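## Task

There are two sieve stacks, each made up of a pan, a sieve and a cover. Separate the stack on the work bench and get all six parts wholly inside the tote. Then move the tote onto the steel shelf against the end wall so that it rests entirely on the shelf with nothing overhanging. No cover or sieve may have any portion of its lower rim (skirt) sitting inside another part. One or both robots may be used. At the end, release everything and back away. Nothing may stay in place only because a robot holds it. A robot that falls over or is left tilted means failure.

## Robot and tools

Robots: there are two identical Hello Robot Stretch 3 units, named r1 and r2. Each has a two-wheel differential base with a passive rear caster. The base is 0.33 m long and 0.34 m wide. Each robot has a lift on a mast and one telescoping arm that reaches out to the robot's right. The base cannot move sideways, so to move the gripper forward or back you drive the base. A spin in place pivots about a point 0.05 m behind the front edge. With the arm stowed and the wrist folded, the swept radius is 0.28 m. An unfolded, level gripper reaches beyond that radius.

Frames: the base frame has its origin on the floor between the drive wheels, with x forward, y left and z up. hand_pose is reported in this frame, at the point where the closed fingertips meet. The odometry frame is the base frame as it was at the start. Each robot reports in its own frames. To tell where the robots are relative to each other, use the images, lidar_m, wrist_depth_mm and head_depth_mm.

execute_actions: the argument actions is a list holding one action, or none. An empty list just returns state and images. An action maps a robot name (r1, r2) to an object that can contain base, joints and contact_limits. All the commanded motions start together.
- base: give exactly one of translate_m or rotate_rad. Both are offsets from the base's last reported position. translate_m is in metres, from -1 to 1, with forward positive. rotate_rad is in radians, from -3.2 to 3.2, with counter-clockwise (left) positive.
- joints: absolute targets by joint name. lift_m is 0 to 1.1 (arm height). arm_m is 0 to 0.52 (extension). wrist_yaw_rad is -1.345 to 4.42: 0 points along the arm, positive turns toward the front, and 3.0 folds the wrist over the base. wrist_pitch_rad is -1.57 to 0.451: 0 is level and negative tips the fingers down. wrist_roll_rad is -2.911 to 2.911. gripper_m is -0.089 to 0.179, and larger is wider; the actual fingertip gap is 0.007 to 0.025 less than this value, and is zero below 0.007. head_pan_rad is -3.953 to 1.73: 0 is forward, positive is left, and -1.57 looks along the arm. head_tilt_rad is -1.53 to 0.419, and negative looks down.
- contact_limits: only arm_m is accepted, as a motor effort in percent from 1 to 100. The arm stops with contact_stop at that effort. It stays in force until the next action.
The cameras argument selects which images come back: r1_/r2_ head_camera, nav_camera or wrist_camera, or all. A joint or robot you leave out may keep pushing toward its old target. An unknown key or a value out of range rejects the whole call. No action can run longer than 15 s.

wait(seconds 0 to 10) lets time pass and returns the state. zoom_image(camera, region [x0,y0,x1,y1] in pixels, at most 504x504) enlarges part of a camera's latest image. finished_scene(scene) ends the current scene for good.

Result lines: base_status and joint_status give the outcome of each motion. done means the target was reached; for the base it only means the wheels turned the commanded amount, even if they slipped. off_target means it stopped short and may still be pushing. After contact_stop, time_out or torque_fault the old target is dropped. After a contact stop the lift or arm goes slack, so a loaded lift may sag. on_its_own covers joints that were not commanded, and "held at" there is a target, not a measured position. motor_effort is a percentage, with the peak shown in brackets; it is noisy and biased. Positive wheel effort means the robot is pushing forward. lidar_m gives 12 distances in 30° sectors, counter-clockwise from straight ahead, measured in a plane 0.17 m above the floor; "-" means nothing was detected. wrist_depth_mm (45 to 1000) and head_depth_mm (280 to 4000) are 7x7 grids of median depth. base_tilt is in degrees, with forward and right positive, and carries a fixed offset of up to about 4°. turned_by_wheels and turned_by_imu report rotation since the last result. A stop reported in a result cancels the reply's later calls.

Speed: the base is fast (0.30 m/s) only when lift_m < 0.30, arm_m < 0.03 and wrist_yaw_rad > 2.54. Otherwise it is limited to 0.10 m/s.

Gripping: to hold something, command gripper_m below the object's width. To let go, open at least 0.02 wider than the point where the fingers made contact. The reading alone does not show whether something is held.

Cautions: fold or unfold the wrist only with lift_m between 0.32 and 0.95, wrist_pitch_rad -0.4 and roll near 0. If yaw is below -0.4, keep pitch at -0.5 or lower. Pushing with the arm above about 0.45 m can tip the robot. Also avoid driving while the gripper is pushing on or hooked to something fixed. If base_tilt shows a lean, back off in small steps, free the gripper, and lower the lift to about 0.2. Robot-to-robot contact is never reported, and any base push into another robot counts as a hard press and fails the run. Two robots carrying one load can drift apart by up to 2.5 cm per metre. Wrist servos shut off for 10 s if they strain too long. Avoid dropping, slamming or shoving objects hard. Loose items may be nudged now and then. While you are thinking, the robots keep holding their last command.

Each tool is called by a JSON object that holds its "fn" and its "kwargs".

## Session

{"fn": "execute_actions", "kwargs": {"actions": []}}

Scene clock: 0.00 s.
r1.base_odometry: x=+0.000 y=+0.000 heading=+0.000 (m, m, rad; r1's odometry frame)
r1.turned_by_wheels: +0.000 (rad since the last result)
r1.turned_by_imu: +0.000 (rad since the last result)
r1.base_tilt: forward=+2.2 right=-2.5 (deg)
r1.lidar_m: 3.73 3.75 0.90 1.62 5.34 3.90 1.56 1.17 1.14 1.19 1.67 3.57
r1.head_depth_mm: 1763 2624 3419 3425 3393 3309 2158 / 1740 2576 3582 3639 3619 3302 2186 / 1727 2570 3815 3836 3881 3364 2198 / 1713 2511 - - - 3434 2215 / 1705 2208 - - - 3437 2236 / 1698 2184 - - - 3489 2265 / 1682 2163 - - - 3597 2266
r1.base_status: not commanded
r1.joint_positions: lift_m=+0.437 arm_m=+0.003 wrist_yaw_rad=+2.965 wrist_pitch_rad=-0.586 wrist_roll_rad=+0.006 gripper_m=+0.037 head_pan_rad=-0.001 head_tilt_rad=-0.002
r1.joint_status: not commanded
r1.motor_effort: left_wheel=+0 right_wheel=+0 lift_m=+34 arm_m=+0 wrist_yaw_rad=+0 wrist_pitch_rad=+4 wrist_roll_rad=+0 gripper_m=+0 head_pan_rad=+0 head_tilt_rad=+2 (%)
r1.hand_pose: x=+0.0139 y=+0.0493 z=+0.4136 quat_wxyz=(+0.264, +0.694, +0.143, +0.654) (m; r1's base frame)
r1.wrist_depth_mm: - - - - - - - / - - - - - - - / 941 929 916 949 966 962 944 / 764 776 779 797 768 799 792 / 681 676 665 672 699 681 680 / 587 592 - 614 583 595 606 / 514 543 - - 524 533 531
r2.base_odometry: x=+0.000 y=+0.000 heading=+0.000 (m, m, rad; r2's odometry frame)
r2.turned_by_wheels: +0.000 (rad since the last result)
r2.turned_by_imu: +0.000 (rad since the last result)
r2.base_tilt: forward=+0.7 right=-0.6 (deg)
r2.lidar_m: 3.26 3.70 3.91 1.26 1.37 5.45 1.80 0.98 0.83 0.83 0.93 1.55
r2.head_depth_mm: 2076 3063 3134 3122 3094 3073 2398 / 2062 3115 3163 3177 3199 3181 2390 / 2056 3068 3238 3223 3221 3266 2444 / 2039 3069 3328 3322 3328 3311 2456 / 2047 3016 3454 3389 3401 3412 2470 / 2019 3016 3482 3452 3493 3474 2477 / 2008 2980 3554 3547 3564 3562 2478
r2.base_status: not commanded
r2.joint_positions: lift_m=+0.568 arm_m=-0.001 wrist_yaw_rad=+3.017 wrist_pitch_rad=-0.568 wrist_roll_rad=-0.001 gripper_m=+0.037 head_pan_rad=+0.014 head_tilt_rad=+0.010
r2.joint_status: not commanded
r2.motor_effort: left_wheel=+0 right_wheel=+0 lift_m=+29 arm_m=-1 wrist_yaw_rad=+0 wrist_pitch_rad=+4 wrist_roll_rad=+0 gripper_m=+1 head_pan_rad=+0 head_tilt_rad=+1 (%)
r2.hand_pose: x=+0.0041 y=+0.0578 z=+0.5484 quat_wxyz=(+0.240, +0.689, +0.156, +0.666) (m; r2's base frame)
r2.wrist_depth_mm: - - - - - - - / - - - - - - - / - - - - - - - / - - - - - - - / 945 943 - 910 947 909 904 / 829 800 - 801 - 791 794 / 712 698 - 689 702 719 695
pictures: r1_head_camera (sideways: a quarter turn clockwise sets it upright), r1_nav_camera (sideways: a quarter turn counterclockwise sets it upright), r1_wrist_camera, r2_head_camera (sideways: a quarter turn clockwise sets it upright), r2_nav_camera (sideways: a quarter turn counterclockwise sets it upright), r2_wrist_camera
Images, in order (width x height): r1_head_camera 896x504, r1_nav_camera 672x504, r1_wrist_camera 644x364, r2_head_camera 896x504, r2_nav_camera 672x504, r2_wrist_camera 644x364.

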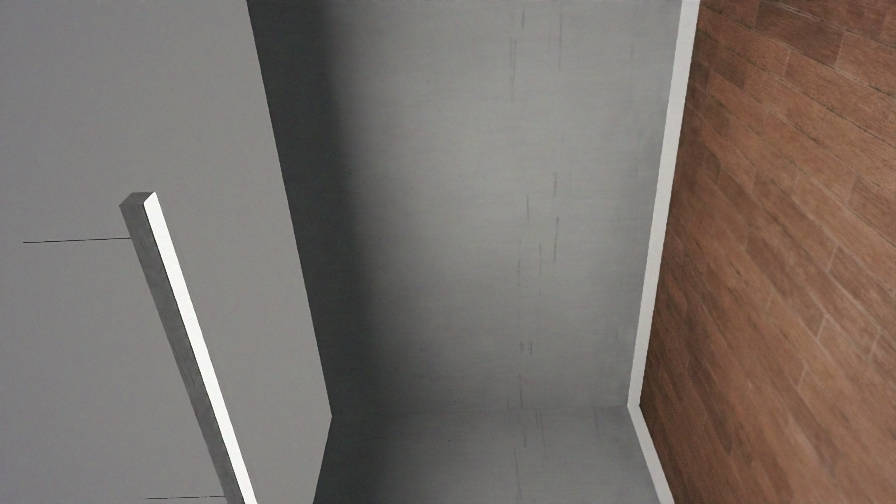

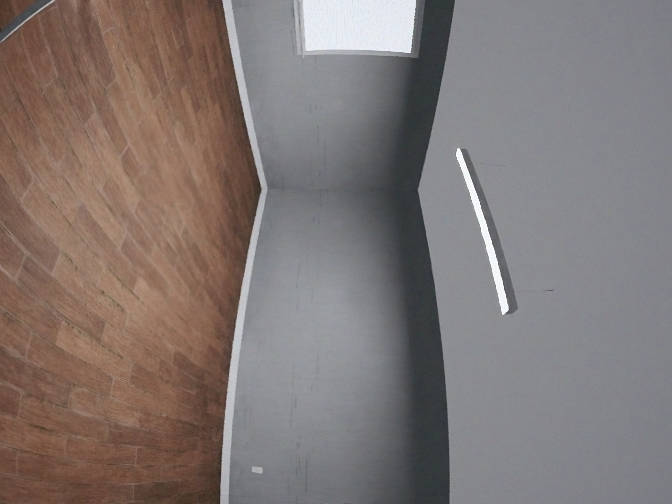

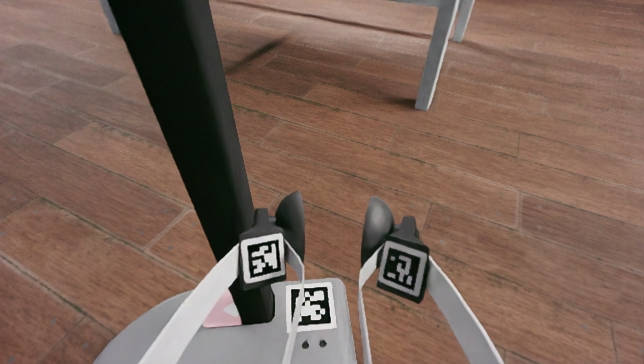

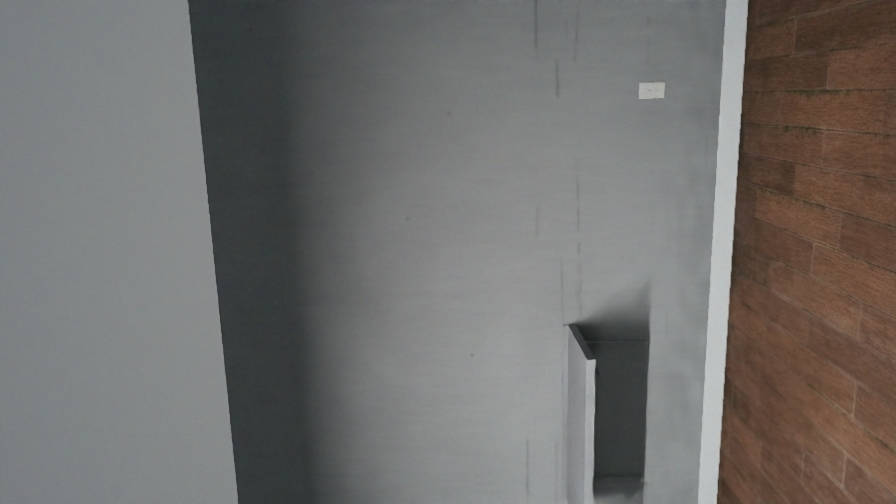

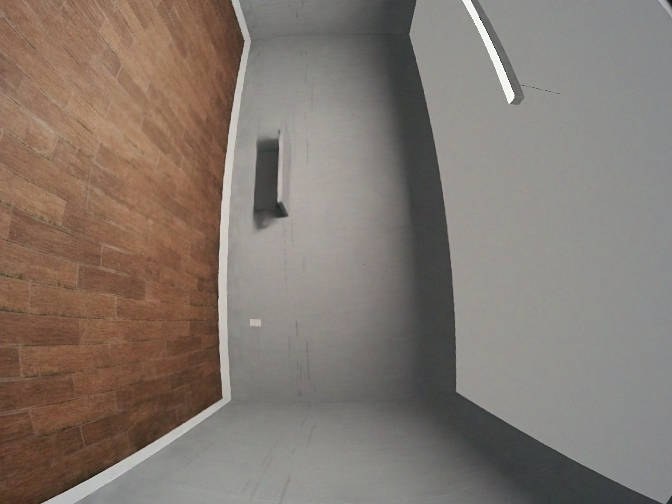

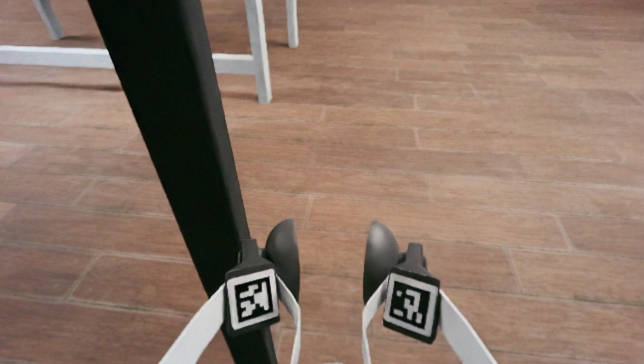

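{"fn": "execute_actions", "kwargs": {"actions": []}}

Scene clock: 12.07 s.
r1.base_odometry: x=+0.000 y=+0.000 heading=+0.000 (m, m, rad; r1's odometry frame)
r1.turned_by_wheels: +0.000 (rad since the last result)
r1.turned_by_imu: +0.000 (rad since the last result)
r1.base_tilt: forward=+2.1 right=-2.5 (deg)
r1.lidar_m: 3.76 3.73 0.90 1.62 5.31 3.91 1.56 1.17 1.13 1.19 1.67 3.57
r1.head_depth_mm: 1754 2635 3428 3429 3387 3261 2151 / 1746 2601 3617 3620 3605 3329 2175 / 1727 2553 3865 3839 3862 3368 2191 / 1720 2534 - - - 3418 2206 / 1707 2195 - - - 3445 2235 / 1700 2189 - - - 3517 2254 / 1681 2162 - - - 3544 2278
r1.base_status: not commanded
r1.joint_positions: lift_m=+0.437 arm_m=+0.003 wrist_yaw_rad=+2.965 wrist_pitch_rad=-0.586 wrist_roll_rad=+0.006 gripper_m=+0.037 head_pan_rad=-0.001 head_tilt_rad=-0.002
r1.joint_status: not commanded
r1.motor_effort: left_wheel=+1 right_wheel=+0 lift_m=+34 arm_m=+0 wrist_yaw_rad=+0 wrist_pitch_rad=+4 wrist_roll_rad=+0 gripper_m=+0 head_pan_rad=+0 head_tilt_rad=+1 (%)
r1.hand_pose: x=+0.0139 y=+0.0493 z=+0.4136 quat_wxyz=(+0.264, +0.694, +0.143, +0.654) (m; r1's base frame)
r1.wrist_depth_mm: - - - - - - - / - - - - - - - / 940 919 921 935 917 934 951 / 785 783 775 794 799 811 791 / 669 662 683 677 695 677 674 / 586 592 - 598 583 594 604 / 525 529 - - 521 520 525
r2.base_odometry: x=+0.000 y=+0.000 heading=+0.000 (m, m, rad; r2's odometry frame)
r2.turned_by_wheels: +0.000 (rad since the last result)
r2.turned_by_imu: -0.001 (rad since the last result)
r2.base_tilt: forward=+0.7 right=-0.5 (deg)
r2.lidar_m: 3.25 3.68 3.91 1.26 1.37 5.46 1.80 0.98 0.83 0.83 0.94 1.54
r2.head_depth_mm: 2071 3139 3134 3081 3122 3114 2407 / 2072 3088 3187 3206 3214 3179 2427 / 2069 3079 3223 3266 3205 3227 2464 / 2045 3055 3316 3320 3287 3336 2417 / 2032 3014 3387 3384 3351 3353 2462 / 2018 3048 3484 3470 3475 3464 2464 / 2028 3012 3572 3573 3560 3541 2486
r2.base_status: not commanded
r2.joint_positions: lift_m=+0.568 arm_m=-0.001 wrist_yaw_rad=+3.017 wrist_pitch_rad=-0.568 wrist_roll_rad=-0.001 gripper_m=+0.037 head_pan_rad=+0.014 head_tilt_rad=+0.010
r2.joint_status: not commanded
r2.motor_effort: left_wheel=+0 right_wheel=-1 lift_m=+29 arm_m=+0 wrist_yaw_rad=+1 wrist_pitch_rad=+3 wrist_roll_rad=+0 gripper_m=+1 head_pan_rad=+0 head_tilt_rad=+1 (%)
r2.hand_pose: x=+0.0041 y=+0.0578 z=+0.5484 quat_wxyz=(+0.240, +0.689, +0.156, +0.666) (m; r2's base frame)
r2.wrist_depth_mm: - - - - - - - / - - - - - - - / - - - - - - - / - - - - - - - / 945 929 - 920 934 910 914 / 807 814 - 807 - 803 788 / 705 708 - 730 694 700 696
pictures: r1_head_camera (sideways: a quarter turn clockwise sets it upright), r1_nav_camera (sideways: a quarter turn counterclockwise sets it upright), r1_wrist_camera, r2_head_camera (sideways: a quarter turn clockwise sets it upright), r2_nav_camera (sideways: a quarter turn counterclockwise sets it upright), r2_wrist_camera
Images, in order (width x height): r1_head_camera 896x504, r1_nav_camera 672x504, r1_wrist_camera 644x364, r2_head_camera 896x504, r2_nav_camera 672x504, r2_wrist_camera 644x364.

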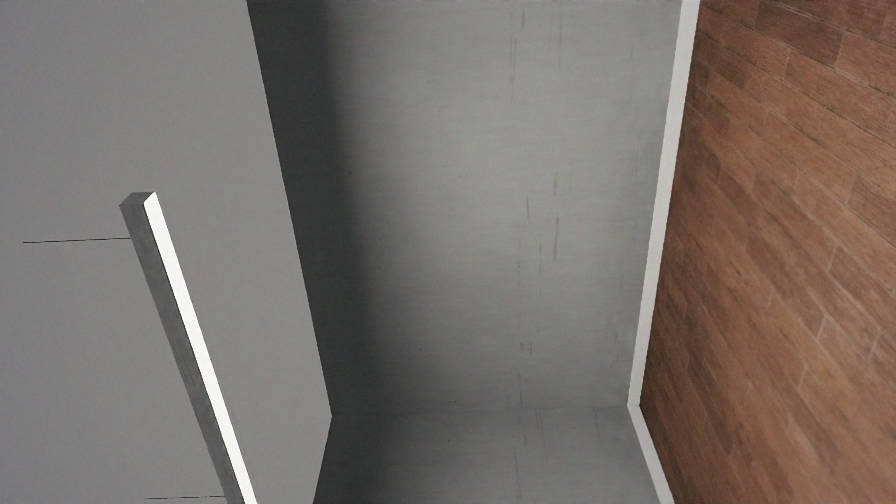

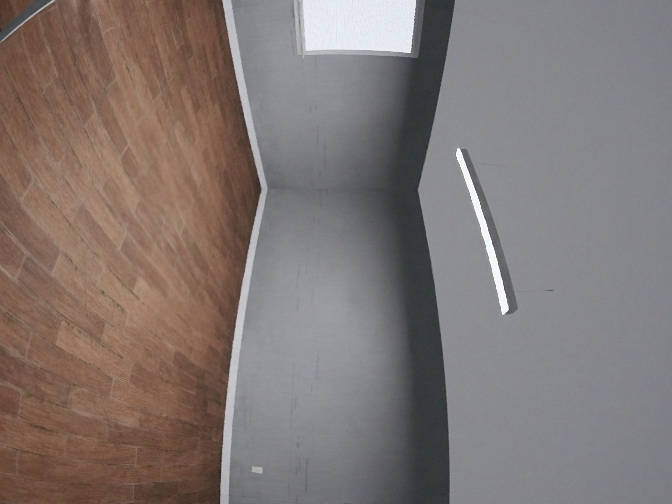

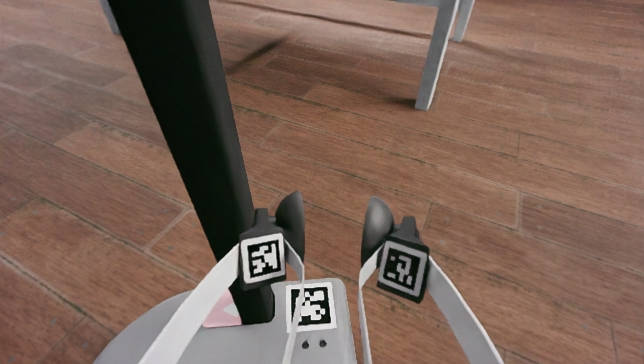

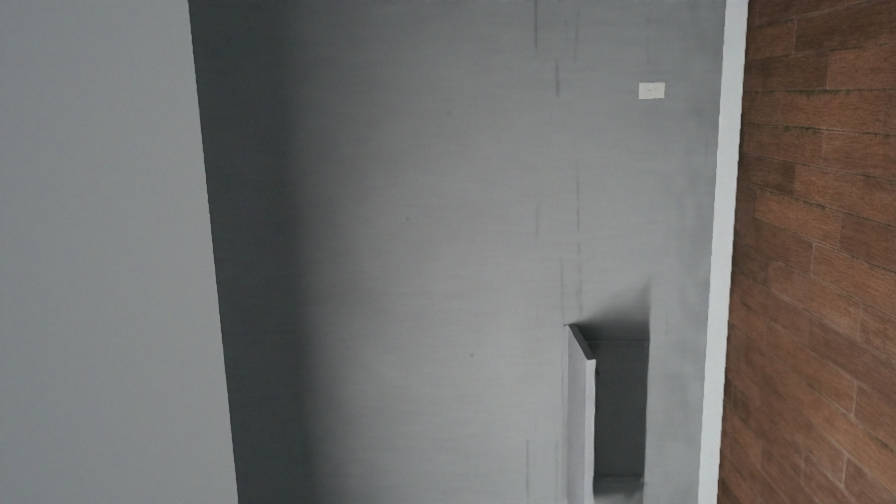

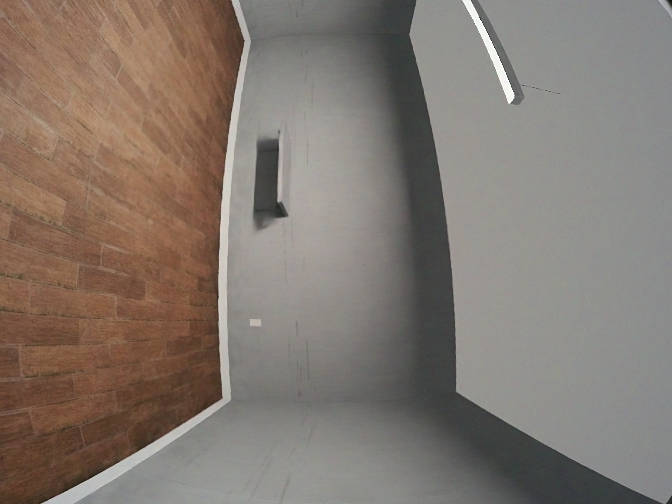

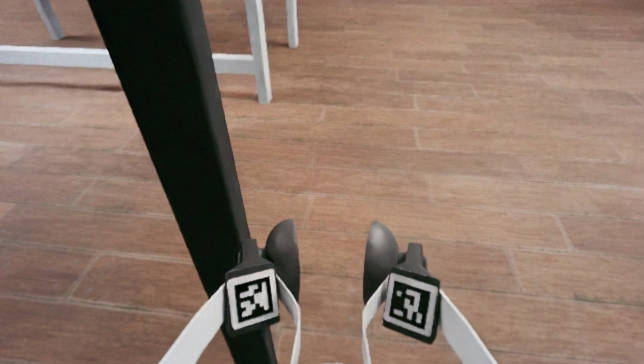

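{"fn": "execute_actions", "kwargs": {"actions": [{"r1": {"base": {"rotate_rad": 1.95}, "joints": {"lift_m": 0.28, "wrist_pitch_rad": -0.4, "wrist_yaw_rad": 3.0, "head_pan_rad": -0.3, "head_tilt_rad": -0.4}}, "r2": {"base": {"rotate_rad": 2.3}, "joints": {"lift_m": 0.28, "wrist_pitch_rad": -0.4, "wrist_yaw_rad": 3.0, "head_pan_rad": -0.3, "head_tilt_rad": -0.33}}}], "cameras": ["r1_head_camera", "r1_nav_camera", "r2_head_camera", "r2_nav_camera"]}}

Scene clock: 26.87 s.
r1.base_odometry: x=+0.000 y=+0.000 heading=+1.950 (m, m, rad; r1's odometry frame)
r1.turned_by_wheels: +1.950 (rad since the last result)
r1.turned_by_imu: +1.915 (rad since the last result)
r1.base_tilt: forward=+2.1 right=-2.4 (deg)
r1.lidar_m: 1.75 5.21 1.95 1.25 1.13 1.14 1.41 2.77 3.58 3.99 0.90 0.90
r1.head_depth_mm: 3079 3229 3475 1430 1009 1715 1331 / 3222 3475 3710 1479 1071 1729 1370 / 3464 3734 - 1474 1144 1733 1373 / 3663 3883 - 1356 2049 1745 1381 / 3909 - - 1415 2236 1751 1389 / - - - 1537 2397 1766 1395 / - - - 1710 2416 1771 1404
r1.base_status: done
r1.joint_positions: lift_m=+0.281 arm_m=+0.003 wrist_yaw_rad=+2.999 wrist_pitch_rad=-0.419 wrist_roll_rad=+0.006 gripper_m=+0.037 head_pan_rad=-0.293 head_tilt_rad=-0.396
r1.joint_status: all done
r1.motor_effort: left_wheel=-1(5) right_wheel=+2(10) lift_m=+18(30) arm_m=-1(1) wrist_yaw_rad=+1(2) wrist_pitch_rad=+7(8) wrist_roll_rad=+0(0) gripper_m=+1(0) head_pan_rad=-4(26) head_tilt_rad=-3(32) (%)
r1.hand_pose: x=+0.0106 y=+0.0742 z=+0.2930 quat_wxyz=(+0.197, +0.702, +0.097, +0.677) (m; r1's base frame)
r1.wrist_depth_mm: 850 924 - - - - - / 903 987 - - - - - / 879 888 964 953 966 964 984 / 709 718 721 729 739 723 753 / 576 577 - 568 604 587 605 / 477 505 - - 475 498 496 / - - - - 430 425 429
r2.base_odometry: x=+0.000 y=+0.000 heading=+2.300 (m, m, rad; r2's odometry frame)
r2.turned_by_wheels: +2.300 (rad since the last result)
r2.turned_by_imu: +2.238 (rad since the last result)
r2.base_tilt: forward=+0.8 right=-0.5 (deg)
r2.lidar_m: 1.51 5.42 1.40 0.90 0.82 0.83 1.03 2.07 3.29 4.07 3.89 1.26
r2.head_depth_mm: 3566 3738 3888 1629 2256 1890 1536 / 3656 3937 - 1635 2380 1870 1512 / - - - 1649 2497 1942 1551 / - - - 1666 2638 1830 1549 / - - - 1789 2650 1882 1554 / - - - 1988 2615 1957 1551 / - - - 2216 2663 1973 1555
r2.base_status: done
r2.joint_positions: lift_m=+0.280 arm_m=-0.001 wrist_yaw_rad=+3.001 wrist_pitch_rad=-0.420 wrist_roll_rad=-0.001 gripper_m=+0.037 head_pan_rad=-0.293 head_tilt_rad=-0.327
r2.joint_status: all done
r2.motor_effort: left_wheel=-3(10) right_wheel=+1(7) lift_m=+26(22) arm_m=-1(1) wrist_yaw_rad=-1(1) wrist_pitch_rad=+6(6) wrist_roll_rad=+0(0) gripper_m=+1(1) head_pan_rad=-3(23) head_tilt_rad=-1(15) (%)
r2.hand_pose: x=+0.0101 y=+0.0782 z=+0.2923 quat_wxyz=(+0.196, +0.700, +0.099, +0.680) (m; r2's base frame)
r2.wrist_depth_mm: 649 - 933 - - - - / 697 - - - - - - / 719 - - - - - - / 723 793 776 778 792 789 782 / 639 630 663 643 667 630 636 / 534 540 - 538 - 533 539 / 467 - - - 446 452 455
pictures: r1_head_camera (sideways: a quarter turn clockwise sets it upright), r1_nav_camera (sideways: a quarter turn counterclockwise sets it upright), r2_head_camera (sideways: a quarter turn clockwise sets it upright), r2_nav_camera (sideways: a quarter turn counterclockwise sets it upright)
Images, in order (width x height): r1_head_camera 896x504, r1_nav_camera 672x504, r2_head_camera 896x504, r2_nav_camera 672x504.

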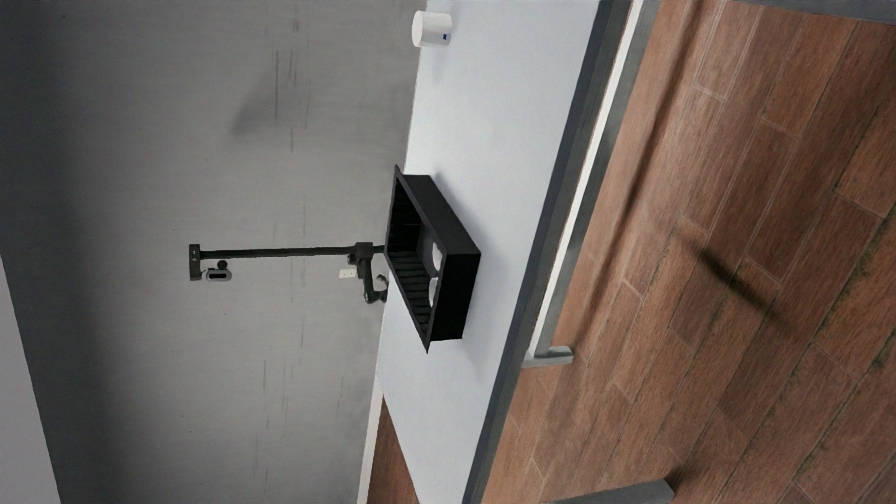

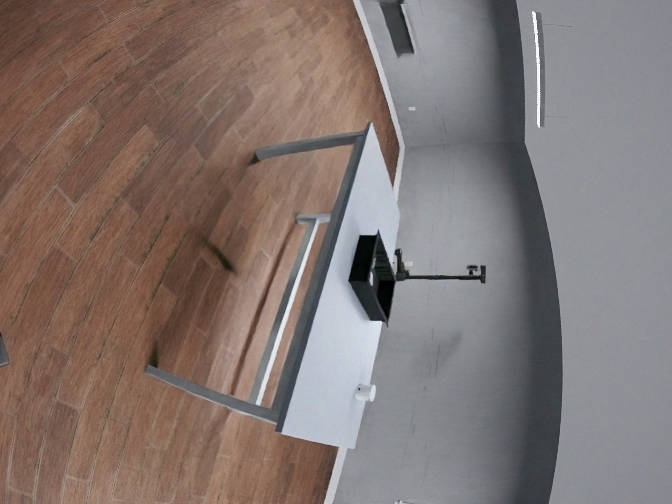

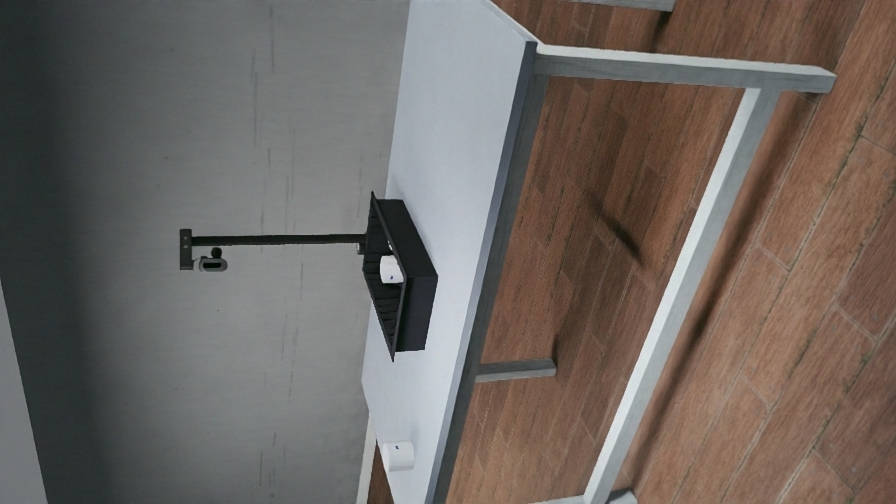

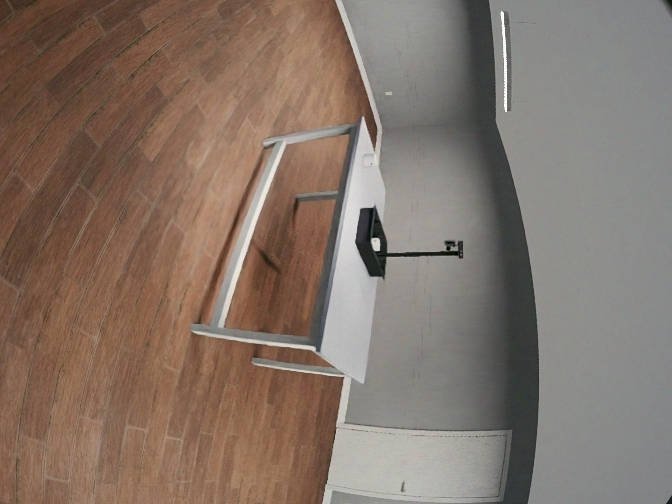

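{"fn": "zoom_image", "kwargs": {"camera": "r1_head_camera", "region": [370, 0, 610, 135]}}

{"fn": "zoom_image", "kwargs": {"camera": "r1_head_camera", "region": [340, 150, 540, 370]}}

{"fn": "zoom_image", "kwargs": {"camera": "r2_head_camera", "region": [320, 170, 520, 504]}}

Region (370, 0, 610, 135) of r1_head_camera's 896x504 image, scaled by 2.100, with more detail than that image has; it fills the top 284 rows of this view, and the rest is white.

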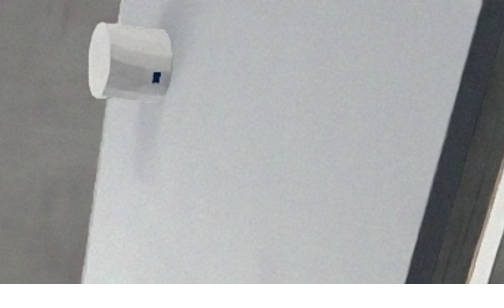

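Region (340, 150, 540, 370) of r1_head_camera's 896x504 image, scaled by 2.291, with more detail than that image has; it fills the left 458 columns of this view, and the rest is white.

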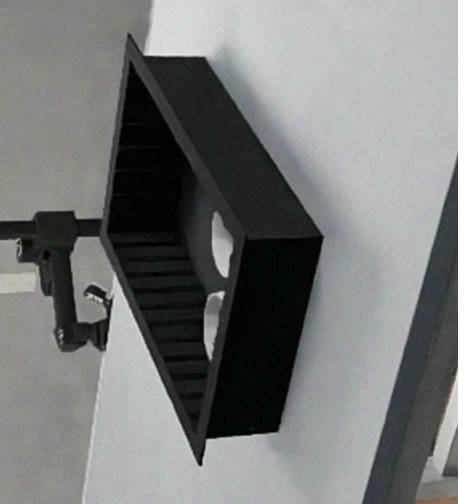

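Region (320, 170, 520, 504) of r2_head_camera's 896x504 image, scaled by 1.509, with more detail than that image has; it fills the left 302 columns of this view, and the rest is white.

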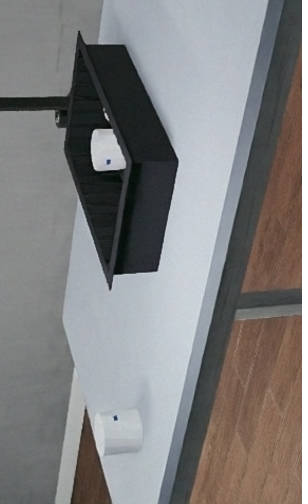

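{"fn": "execute_actions", "kwargs": {"actions": [{"r1": {"base": {"translate_m": 0.95}, "joints": {"head_pan_rad": -0.9, "head_tilt_rad": -0.7}}, "r2": {"base": {"translate_m": 1.0}, "joints": {"head_pan_rad": -0.35, "head_tilt_rad": -0.5}}}], "cameras": ["r1_head_camera", "r2_head_camera"]}}

Scene clock: 111.53 s.
r1.base_odometry: x=-0.352 y=+0.883 heading=+1.950 (m, m, rad; r1's odometry frame)
r1.turned_by_wheels: +0.000 (rad since the last result)
r1.turned_by_imu: +0.005 (rad since the last result)
r1.base_tilt: forward=+2.2 right=-2.5 (deg)
r1.lidar_m: 0.83 0.82 2.96 1.90 1.74 1.75 2.16 4.26 0.69 1.04 0.95 0.96
r1.head_depth_mm: 2611 2928 2796 847 670 554 1134 / 2584 2876 2834 849 672 555 1110 / 2552 2880 2855 822 637 557 1118 / 2575 2869 2866 822 628 560 1122 / 2556 2844 2880 856 626 561 1123 / 2509 2795 1773 814 625 563 1120 / 2523 2849 2921 869 647 563 1103
r1.base_status: done
r1.joint_positions: lift_m=+0.281 arm_m=+0.003 wrist_yaw_rad=+2.999 wrist_pitch_rad=-0.419 wrist_roll_rad=+0.006 gripper_m=+0.037 head_pan_rad=-0.893 head_tilt_rad=-0.692
r1.joint_status: all done
r1.motor_effort: left_wheel=-1(4) right_wheel=+2(9) lift_m=+18(18) arm_m=-1(0) wrist_yaw_rad=+1(1) wrist_pitch_rad=+7(7) wrist_roll_rad=+0(0) gripper_m=+0(0) head_pan_rad=-3(35) head_tilt_rad=-5(29) (%)
r1.hand_pose: x=+0.0106 y=+0.0742 z=+0.2930 quat_wxyz=(+0.197, +0.702, +0.097, +0.678) (m; r1's base frame)
r1.wrist_depth_mm: - - - - - - - / - - - - - - - / 928 902 937 959 959 939 975 / 700 696 736 717 732 743 758 / 584 578 - 585 616 604 588 / 481 500 - - 480 498 495 / - - - - 423 430 429
r2.base_odometry: x=-0.666 y=+0.746 heading=+2.300 (m, m, rad; r2's odometry frame)
r2.turned_by_wheels: +0.000 (rad since the last result)
r2.turned_by_imu: +0.002 (rad since the last result)
r2.base_tilt: forward=+0.7 right=-0.6 (deg)
r2.lidar_m: 0.74 4.67 2.44 1.58 1.45 1.46 1.81 3.66 4.07 0.65 0.59 0.60
r2.head_depth_mm: 2896 3082 3299 1049 827 726 1347 / 3028 3303 3515 1098 830 1498 1350 / 3199 3442 3665 1053 833 1570 1353 / 3373 3641 3784 1067 857 1628 1347 / 3515 3825 3996 1115 900 1628 1271 / 3749 - - 1120 964 1642 1300 / 3986 - - 1077 1903 1641 1376
r2.base_status: done
r2.joint_positions: lift_m=+0.280 arm_m=-0.001 wrist_yaw_rad=+3.001 wrist_pitch_rad=-0.420 wrist_roll_rad=-0.001 gripper_m=+0.037 head_pan_rad=-0.343 head_tilt_rad=-0.494
r2.joint_status: all done
r2.motor_effort: left_wheel=-3(9) right_wheel=+1(7) lift_m=+26(26) arm_m=-1(1) wrist_yaw_rad=+0(1) wrist_pitch_rad=+6(6) wrist_roll_rad=+0(0) gripper_m=+0(0) head_pan_rad=-2(7) head_tilt_rad=-2(13) (%)
r2.hand_pose: x=+0.0102 y=+0.0782 z=+0.2923 quat_wxyz=(+0.196, +0.700, +0.099, +0.680) (m; r2's base frame)
r2.wrist_depth_mm: - - - - - - - / - - - - - - - / - - - - - - - / 800 794 781 781 788 796 787 / 644 637 658 642 652 628 643 / 530 534 - 532 - 529 533 / 472 - - - 444 461 466
pictures: r1_head_camera (sideways: a quarter turn clockwise sets it upright), r2_head_camera (sideways: a quarter turn clockwise sets it upright)
Images, in order (width x height): r1_head_camera 896x504, r2_head_camera 896x504.

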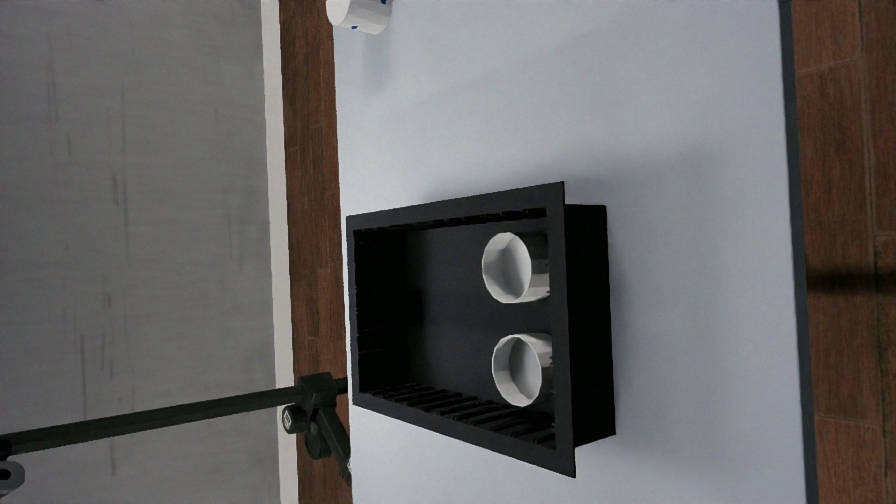

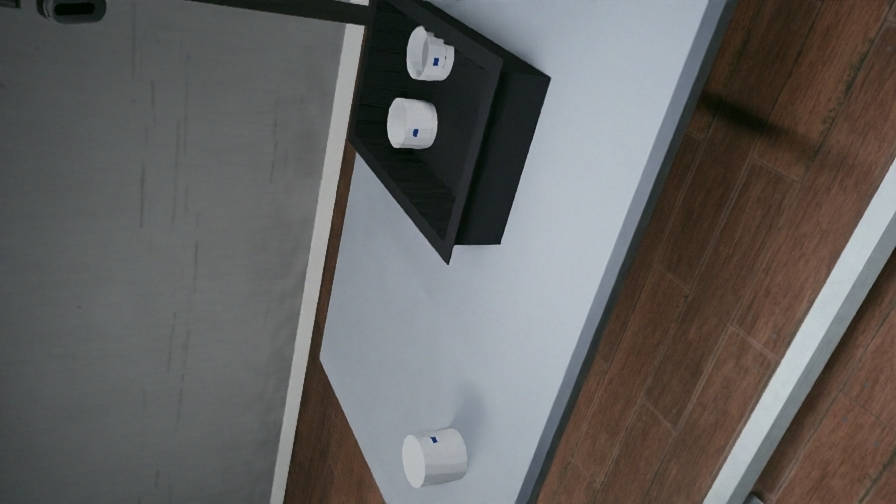

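{"fn": "execute_actions", "kwargs": {"actions": [{"r1": {"base": {"translate_m": 0.07}, "joints": {"lift_m": 0.56, "head_pan_rad": -1.15, "head_tilt_rad": -0.65}}, "r2": {"base": {"translate_m": 0.413}, "joints": {"lift_m": 0.56, "head_pan_rad": -0.3, "head_tilt_rad": -0.75}}}], "cameras": ["r1_head_camera", "r2_head_camera"]}}

Scene clock: 142.00 s.
r1.base_odometry: x=-0.377 y=+0.948 heading=+1.950 (m, m, rad; r1's odometry frame)
r1.turned_by_wheels: +0.000 (rad since the last result)
r1.turned_by_imu: +0.001 (rad since the last result)
r1.base_tilt: forward=+2.1 right=-2.4 (deg)
r1.lidar_m: 1.12 0.75 3.02 1.95 1.78 1.79 2.21 4.36 0.73 0.99 0.90 0.91
r1.head_depth_mm: 2855 3206 3034 888 693 568 1122 / 2763 3124 3062 895 695 570 516 / 2707 3049 3073 898 698 572 505 / 2629 2900 3096 902 642 572 485 / 2531 2823 3005 850 669 573 486 / 2471 2724 2806 858 682 557 488 / 1147 2613 1340 839 685 549 489
r1.base_status: done
r1.joint_positions: lift_m=+0.559 arm_m=+0.003 wrist_yaw_rad=+2.999 wrist_pitch_rad=-0.419 wrist_roll_rad=+0.006 gripper_m=+0.037 head_pan_rad=-1.143 head_tilt_rad=-0.655
r1.joint_status: all done
r1.motor_effort: left_wheel=-1(5) right_wheel=+2(11) lift_m=+46(47) arm_m=-1(1) wrist_yaw_rad=+0(0) wrist_pitch_rad=+6(6) wrist_roll_rad=+0(0) gripper_m=+0(1) head_pan_rad=-3(22) head_tilt_rad=+2(9) (%)
r1.hand_pose: x=+0.0105 y=+0.0743 z=+0.5719 quat_wxyz=(+0.196, +0.702, +0.097, +0.678) (m; r1's base frame)
r1.wrist_depth_mm: - - - - - - - / - - - - - - - / - - - - - - - / - - - - - - - / 943 974 - 976 - - - / 818 824 - 851 798 833 835 / 703 713 696 709 717 721 739
r2.base_odometry: x=-0.941 y=+1.054 heading=+2.300 (m, m, rad; r2's odometry frame)
r2.turned_by_wheels: +0.000 (rad since the last result)
r2.turned_by_imu: +0.000 (rad since the last result)
r2.base_tilt: forward=+0.8 right=-0.7 (deg)
r2.lidar_m: 0.42 4.36 2.85 1.86 1.70 1.71 2.13 4.30 0.56 0.37 0.34 0.34
r2.head_depth_mm: 2777 2934 952 672 630 548 1164 / 2926 3071 951 764 639 562 1185 / 3064 3113 952 765 642 587 1191 / 3287 3139 957 769 643 1307 1136 / 3432 3174 962 772 660 1360 1152 / 3735 3174 963 733 694 1366 1194 / 3954 3188 967 775 1485 1283 1201
r2.base_status: done
r2.joint_positions: lift_m=+0.560 arm_m=-0.001 wrist_yaw_rad=+3.001 wrist_pitch_rad=-0.420 wrist_roll_rad=-0.001 gripper_m=+0.037 head_pan_rad=-0.307 head_tilt_rad=-0.741
r2.joint_status: all done
r2.motor_effort: left_wheel=-3(8) right_wheel=+2(7) lift_m=+32(35) arm_m=-1(1) wrist_yaw_rad=-1(1) wrist_pitch_rad=+5(6) wrist_roll_rad=+0(0) gripper_m=+1(0) head_pan_rad=+3(8) head_tilt_rad=-3(16) (%)
r2.hand_pose: x=+0.0102 y=+0.0782 z=+0.5722 quat_wxyz=(+0.196, +0.700, +0.099, +0.680) (m; r2's base frame)
r2.wrist_depth_mm: - - - - - - - / - - - - - - - / - - - - - - - / - - - - - - - / - - - - - - - / 899 899 - 911 - 926 914 / 770 787 - 786 749 785 766
pictures: r1_head_camera (sideways: a quarter turn clockwise sets it upright), r2_head_camera (sideways: a quarter turn clockwise sets it upright)
Images, in order (width x height): r1_head_camera 896x504, r2_head_camera 896x504.

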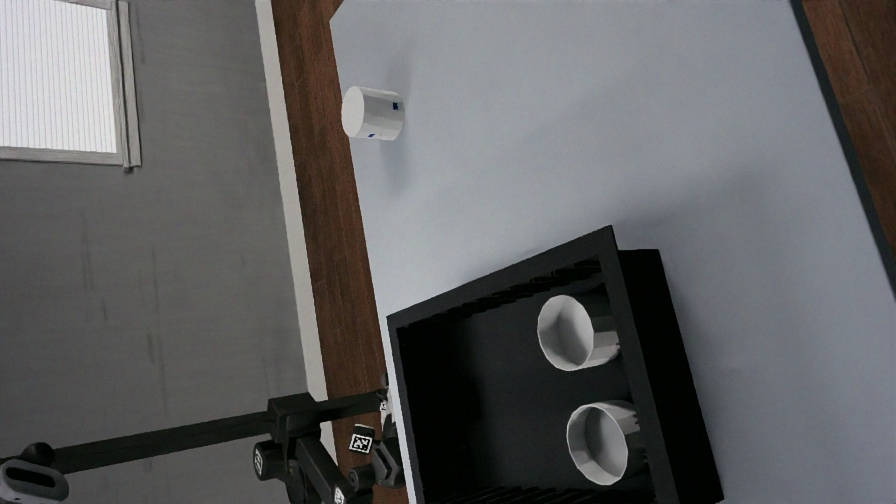

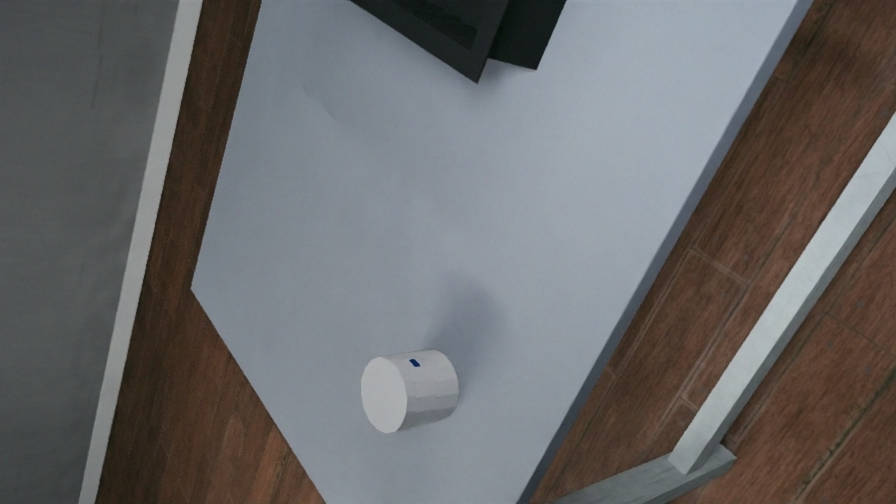

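{"fn": "execute_actions", "kwargs": {"actions": [{"r1": {"joints": {"lift_m": 0.71, "head_pan_rad": -1.6, "head_tilt_rad": -0.65}}, "r2": {"base": {"rotate_rad": 0.687}, "joints": {"lift_m": 0.71, "wrist_yaw_rad": 1.57, "head_pan_rad": -0.8, "head_tilt_rad": -0.7}}}], "cameras": ["r2_head_camera"]}}

{"fn": "execute_actions", "kwargs": {"actions": [{"r1": {"base": {"rotate_rad": 0.691}, "joints": {"lift_m": 0.86, "wrist_yaw_rad": 1.6, "head_pan_rad": -2.0}}, "r2": {"base": {"translate_m": 0.06}, "joints": {"lift_m": 0.86, "gripper_m": 0.095}}}], "cameras": ["r1_head_camera", "r2_head_camera", "r2_wrist_camera"]}}

Scene clock: 192.53 s.
r1.base_odometry: x=-0.377 y=+0.948 heading=+1.950 (m, m, rad; r1's odometry frame)
r1.turned_by_wheels: +0.000 (rad since the last result)
r1.turned_by_imu: +0.001 (rad since the last result)
r1.base_tilt: forward=+2.2 right=-2.4 (deg)
r1.lidar_m: 1.12 0.75 3.05 1.96 1.78 1.79 2.21 4.37 0.73 0.99 0.91 0.91
r1.head_depth_mm: - - 3029 891 740 1289 1201 / - - 3057 894 695 1319 1201 / 3735 - 3050 899 698 601 1184 / 3396 3777 3111 904 701 573 1155 / 3078 3470 3115 908 704 575 496 / 2881 3144 3138 910 706 577 488 / 2687 2901 3006 918 708 546 488
r1.base_status: not commanded
r1.joint_positions: lift_m=+0.709 arm_m=+0.003 wrist_yaw_rad=+2.999 wrist_pitch_rad=-0.419 wrist_roll_rad=+0.006 gripper_m=+0.037 head_pan_rad=-1.593 head_tilt_rad=-0.655
r1.joint_status: all done
r1.motor_effort: left_wheel=-1(1) right_wheel=+2(2) lift_m=+46(44) arm_m=-1(1) wrist_yaw_rad=+1(0) wrist_pitch_rad=+7(6) wrist_roll_rad=+0(0) gripper_m=+0(0) head_pan_rad=-3(32) head_tilt_rad=+3(2) (%)
r1.hand_pose: x=+0.0105 y=+0.0743 z=+0.7219 quat_wxyz=(+0.196, +0.702, +0.097, +0.678) (m; r1's base frame)
r1.wrist_depth_mm: - - - - - - - / - - - - - - - / - - - - - - - / - - - - - - - / - - - - - - - / 988 - - - 986 - - / 849 871 860 891 875 914 899
r2.base_odometry: x=-0.941 y=+1.054 heading=+2.987 (m, m, rad; r2's odometry frame)
r2.turned_by_wheels: +0.687 (rad since the last result)
r2.turned_by_imu: +0.671 (rad since the last result)
r2.base_tilt: forward=+0.8 right=-0.6 (deg)
r2.lidar_m: 4.35 2.40 1.76 1.70 1.77 2.43 4.36 0.47 0.35 0.34 0.35 0.48
r2.head_depth_mm: 2999 3183 1011 798 659 562 1155 / 3194 3339 1013 799 658 574 1209 / 3450 3433 1020 801 661 1299 1209 / 3762 3451 1018 759 663 1387 1147 / - 3483 1023 781 720 1386 1213 / - 3452 2513 809 1122 1333 1217 / - 3462 2521 891 1607 1400 1209
r2.base_status: done
r2.joint_positions: lift_m=+0.710 arm_m=-0.001 wrist_yaw_rad=+1.572 wrist_pitch_rad=-0.419 wrist_roll_rad=-0.001 gripper_m=+0.037 head_pan_rad=-0.793 head_tilt_rad=-0.704
r2.joint_status: all done
r2.motor_effort: left_wheel=-3(11) right_wheel=+2(4) lift_m=+32(36) arm_m=-1(1) wrist_yaw_rad=+0(1) wrist_pitch_rad=+5(5) wrist_roll_rad=+0(0) gripper_m=+1(1) head_pan_rad=-2(24) head_tilt_rad=+1(6) (%)
r2.hand_pose: x=+0.2029 y=-0.1437 z=+0.7224 quat_wxyz=(+0.593, +0.593, -0.384, +0.386) (m; r2's base frame)
r2.wrist_depth_mm: - - - - - 539 359 / - - - - - 331 290 / - - - - - 387 212 / - - - - - - 239 / - - - - - - - / - - - - - - - / 948 928 944 947 933 953 955
pictures: r2_head_camera (sideways: a quarter turn clockwise sets it upright)
Images, in order (width x height): r2_head_camera 896x504.

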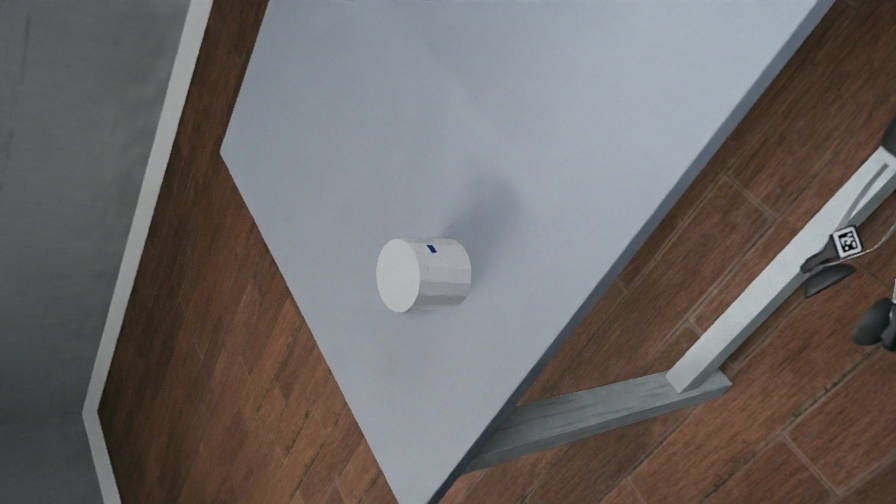

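Scene clock: 194.73 s.
r1.base_odometry: x=-0.377 y=+0.948 heading=+2.641 (m, m, rad; r1's odometry frame)
r1.turned_by_wheels: +0.691 (rad since the last result)
r1.turned_by_imu: +0.683 (rad since the last result)
r1.base_tilt: forward=+2.1 right=-2.5 (deg)
r1.lidar_m: 4.39 2.51 1.84 1.78 1.85 2.52 4.36 0.73 0.94 0.90 0.94 0.75
r1.head_depth_mm: 3305 3739 3050 892 693 598 - / 3112 3547 3045 897 696 - - / 2945 3270 3075 897 699 - - / 2817 3165 3116 902 700 - - / 2677 2970 3112 908 642 599 - / 2564 2814 2964 842 661 569 478 / 2427 2659 2833 841 706 543 489
r1.base_status: done
r1.joint_positions: lift_m=+0.859 arm_m=+0.003 wrist_yaw_rad=+1.602 wrist_pitch_rad=-0.418 wrist_roll_rad=+0.006 gripper_m=+0.037 head_pan_rad=-1.993 head_tilt_rad=-0.655
r1.joint_status: all done
r1.motor_effort: left_wheel=-1(4) right_wheel=+3(7) lift_m=+46(45) arm_m=-1(1) wrist_yaw_rad=-2(4) wrist_pitch_rad=+7(7) wrist_roll_rad=+0(0) gripper_m=+0(1) head_pan_rad=-4(28) head_tilt_rad=+2(2) (%)
r1.hand_pose: x=+0.2030 y=-0.1410 z=+0.8721 quat_wxyz=(+0.586, +0.600, -0.378, +0.393) (m; r1's base frame)
r1.wrist_depth_mm: - - - - - - - / - - - - - - - / - - - - 561 537 535 / - - - - 451 411 415 / - - - - 343 331 331 / - - - - - 275 280 / - - - - - 238 240
r2.base_odometry: x=-1.001 y=+1.063 heading=+2.987 (m, m, rad; r2's odometry frame)
r2.turned_by_wheels: +0.000 (rad since the last result)
r2.turned_by_imu: +0.000 (rad since the last result)
r2.base_tilt: forward=+0.7 right=-0.6 (deg)
r2.lidar_m: 4.29 2.40 1.77 1.70 1.77 2.43 4.41 0.47 0.35 0.34 0.35 0.48
r2.head_depth_mm: 2974 3164 1011 799 657 562 517 / 3216 3342 1016 798 660 574 - / 3500 3399 1021 779 660 956 1227 / 3800 3426 1019 736 664 1379 1144 / - 3445 2524 806 722 1365 1215 / - 3475 2540 809 1022 1311 1216 / - 3519 2533 1832 1644 1396 1215
r2.base_status: done
r2.joint_positions: lift_m=+0.860 arm_m=-0.001 wrist_yaw_rad=+1.572 wrist_pitch_rad=-0.419 wrist_roll_rad=-0.001 gripper_m=+0.095 head_pan_rad=-0.793 head_tilt_rad=-0.704
r2.joint_status: all done
r2.motor_effort: left_wheel=-3(6) right_wheel=+2(6) lift_m=+32(33) arm_m=-1(1) wrist_yaw_rad=+0(1) wrist_pitch_rad=+5(5) wrist_roll_rad=+0(0) gripper_m=+0(80) head_pan_rad=-2(2) head_tilt_rad=+2(2) (%)
r2.hand_pose: x=+0.2029 y=-0.1437 z=+0.8724 quat_wxyz=(+0.593, +0.593, -0.384, +0.386) (m; r2's base frame)
r2.wrist_depth_mm: - - - - - - - / - - - - - - - / - - - - - 565 567 / - - - - - 436 359 / - - - - - 361 352 / - - - - - 297 295 / - - - - - - 252
pictures: r1_head_camera (sideways: a quarter turn clockwise sets it upright), r2_head_camera (sideways: a quarter turn clockwise sets it upright), r2_wrist_camera
Images, in order (width x height): r1_head_camera 896x504, r2_head_camera 896x504, r2_wrist_camera 644x364.

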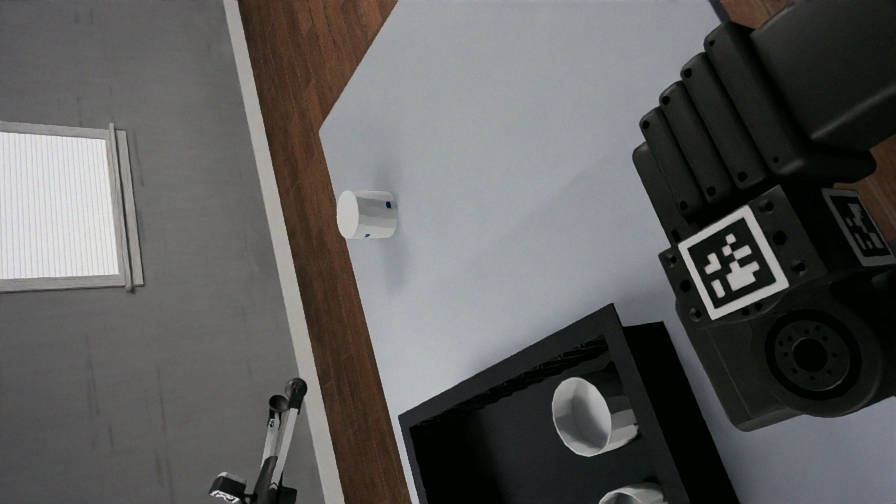

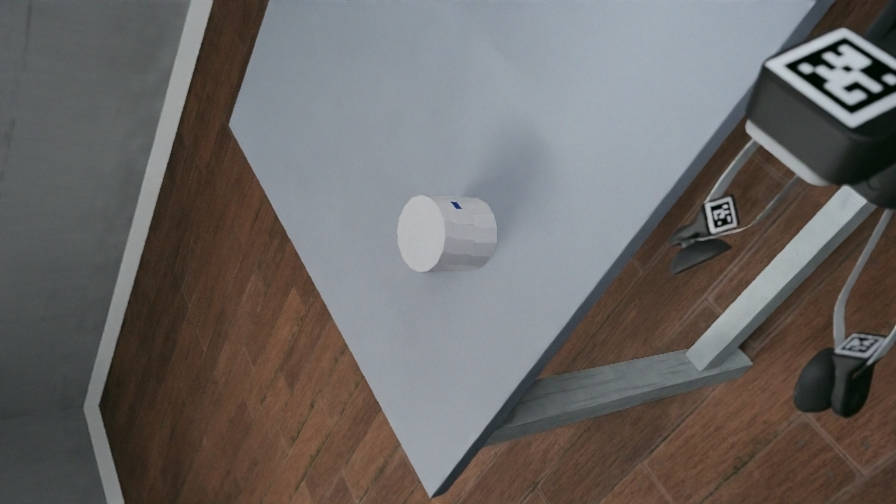

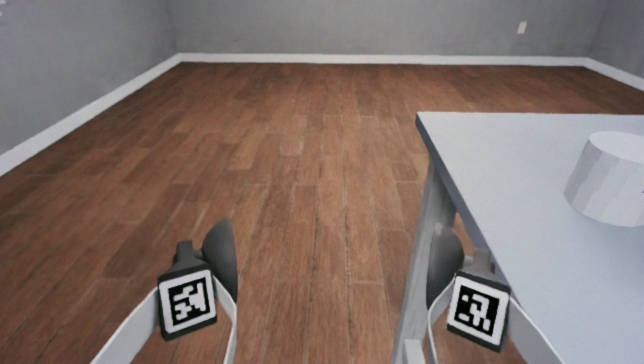

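{"fn": "zoom_image", "kwargs": {"camera": "r2_head_camera", "region": [380, 170, 520, 290]}}

{"fn": "zoom_image", "kwargs": {"camera": "r2_wrist_camera", "region": [520, 110, 644, 240]}}

{"fn": "zoom_image", "kwargs": {"camera": "r2_head_camera", "region": [640, 100, 896, 440]}}

Region (380, 170, 520, 290) of r2_head_camera's 896x504 image, scaled by 3.600, with more detail than that image has; it fills the top 432 rows of this view, and the rest is white.

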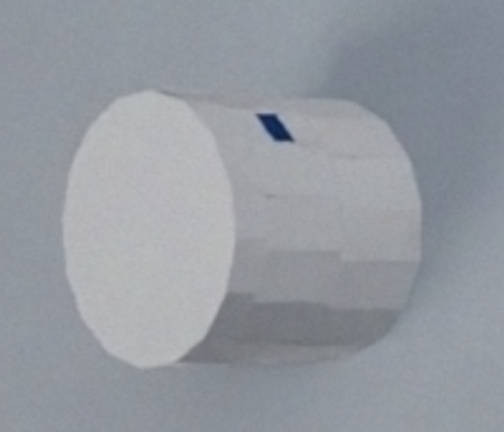

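Region (520, 110, 644, 240) of r2_wrist_camera's 644x364 image, scaled by 3.877; it fills the left 481 columns of this view, and the rest is white.

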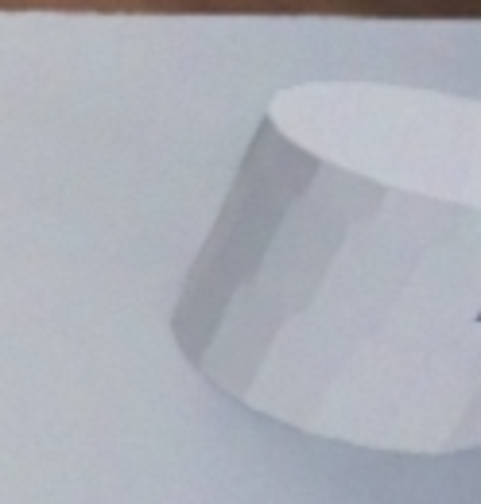

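Region (640, 100, 896, 440) of r2_head_camera's 896x504 image, scaled by 1.482, with more detail than that image has; it fills the left 379 columns of this view, and the rest is white.

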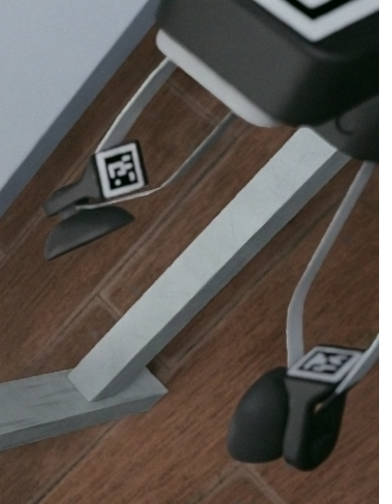

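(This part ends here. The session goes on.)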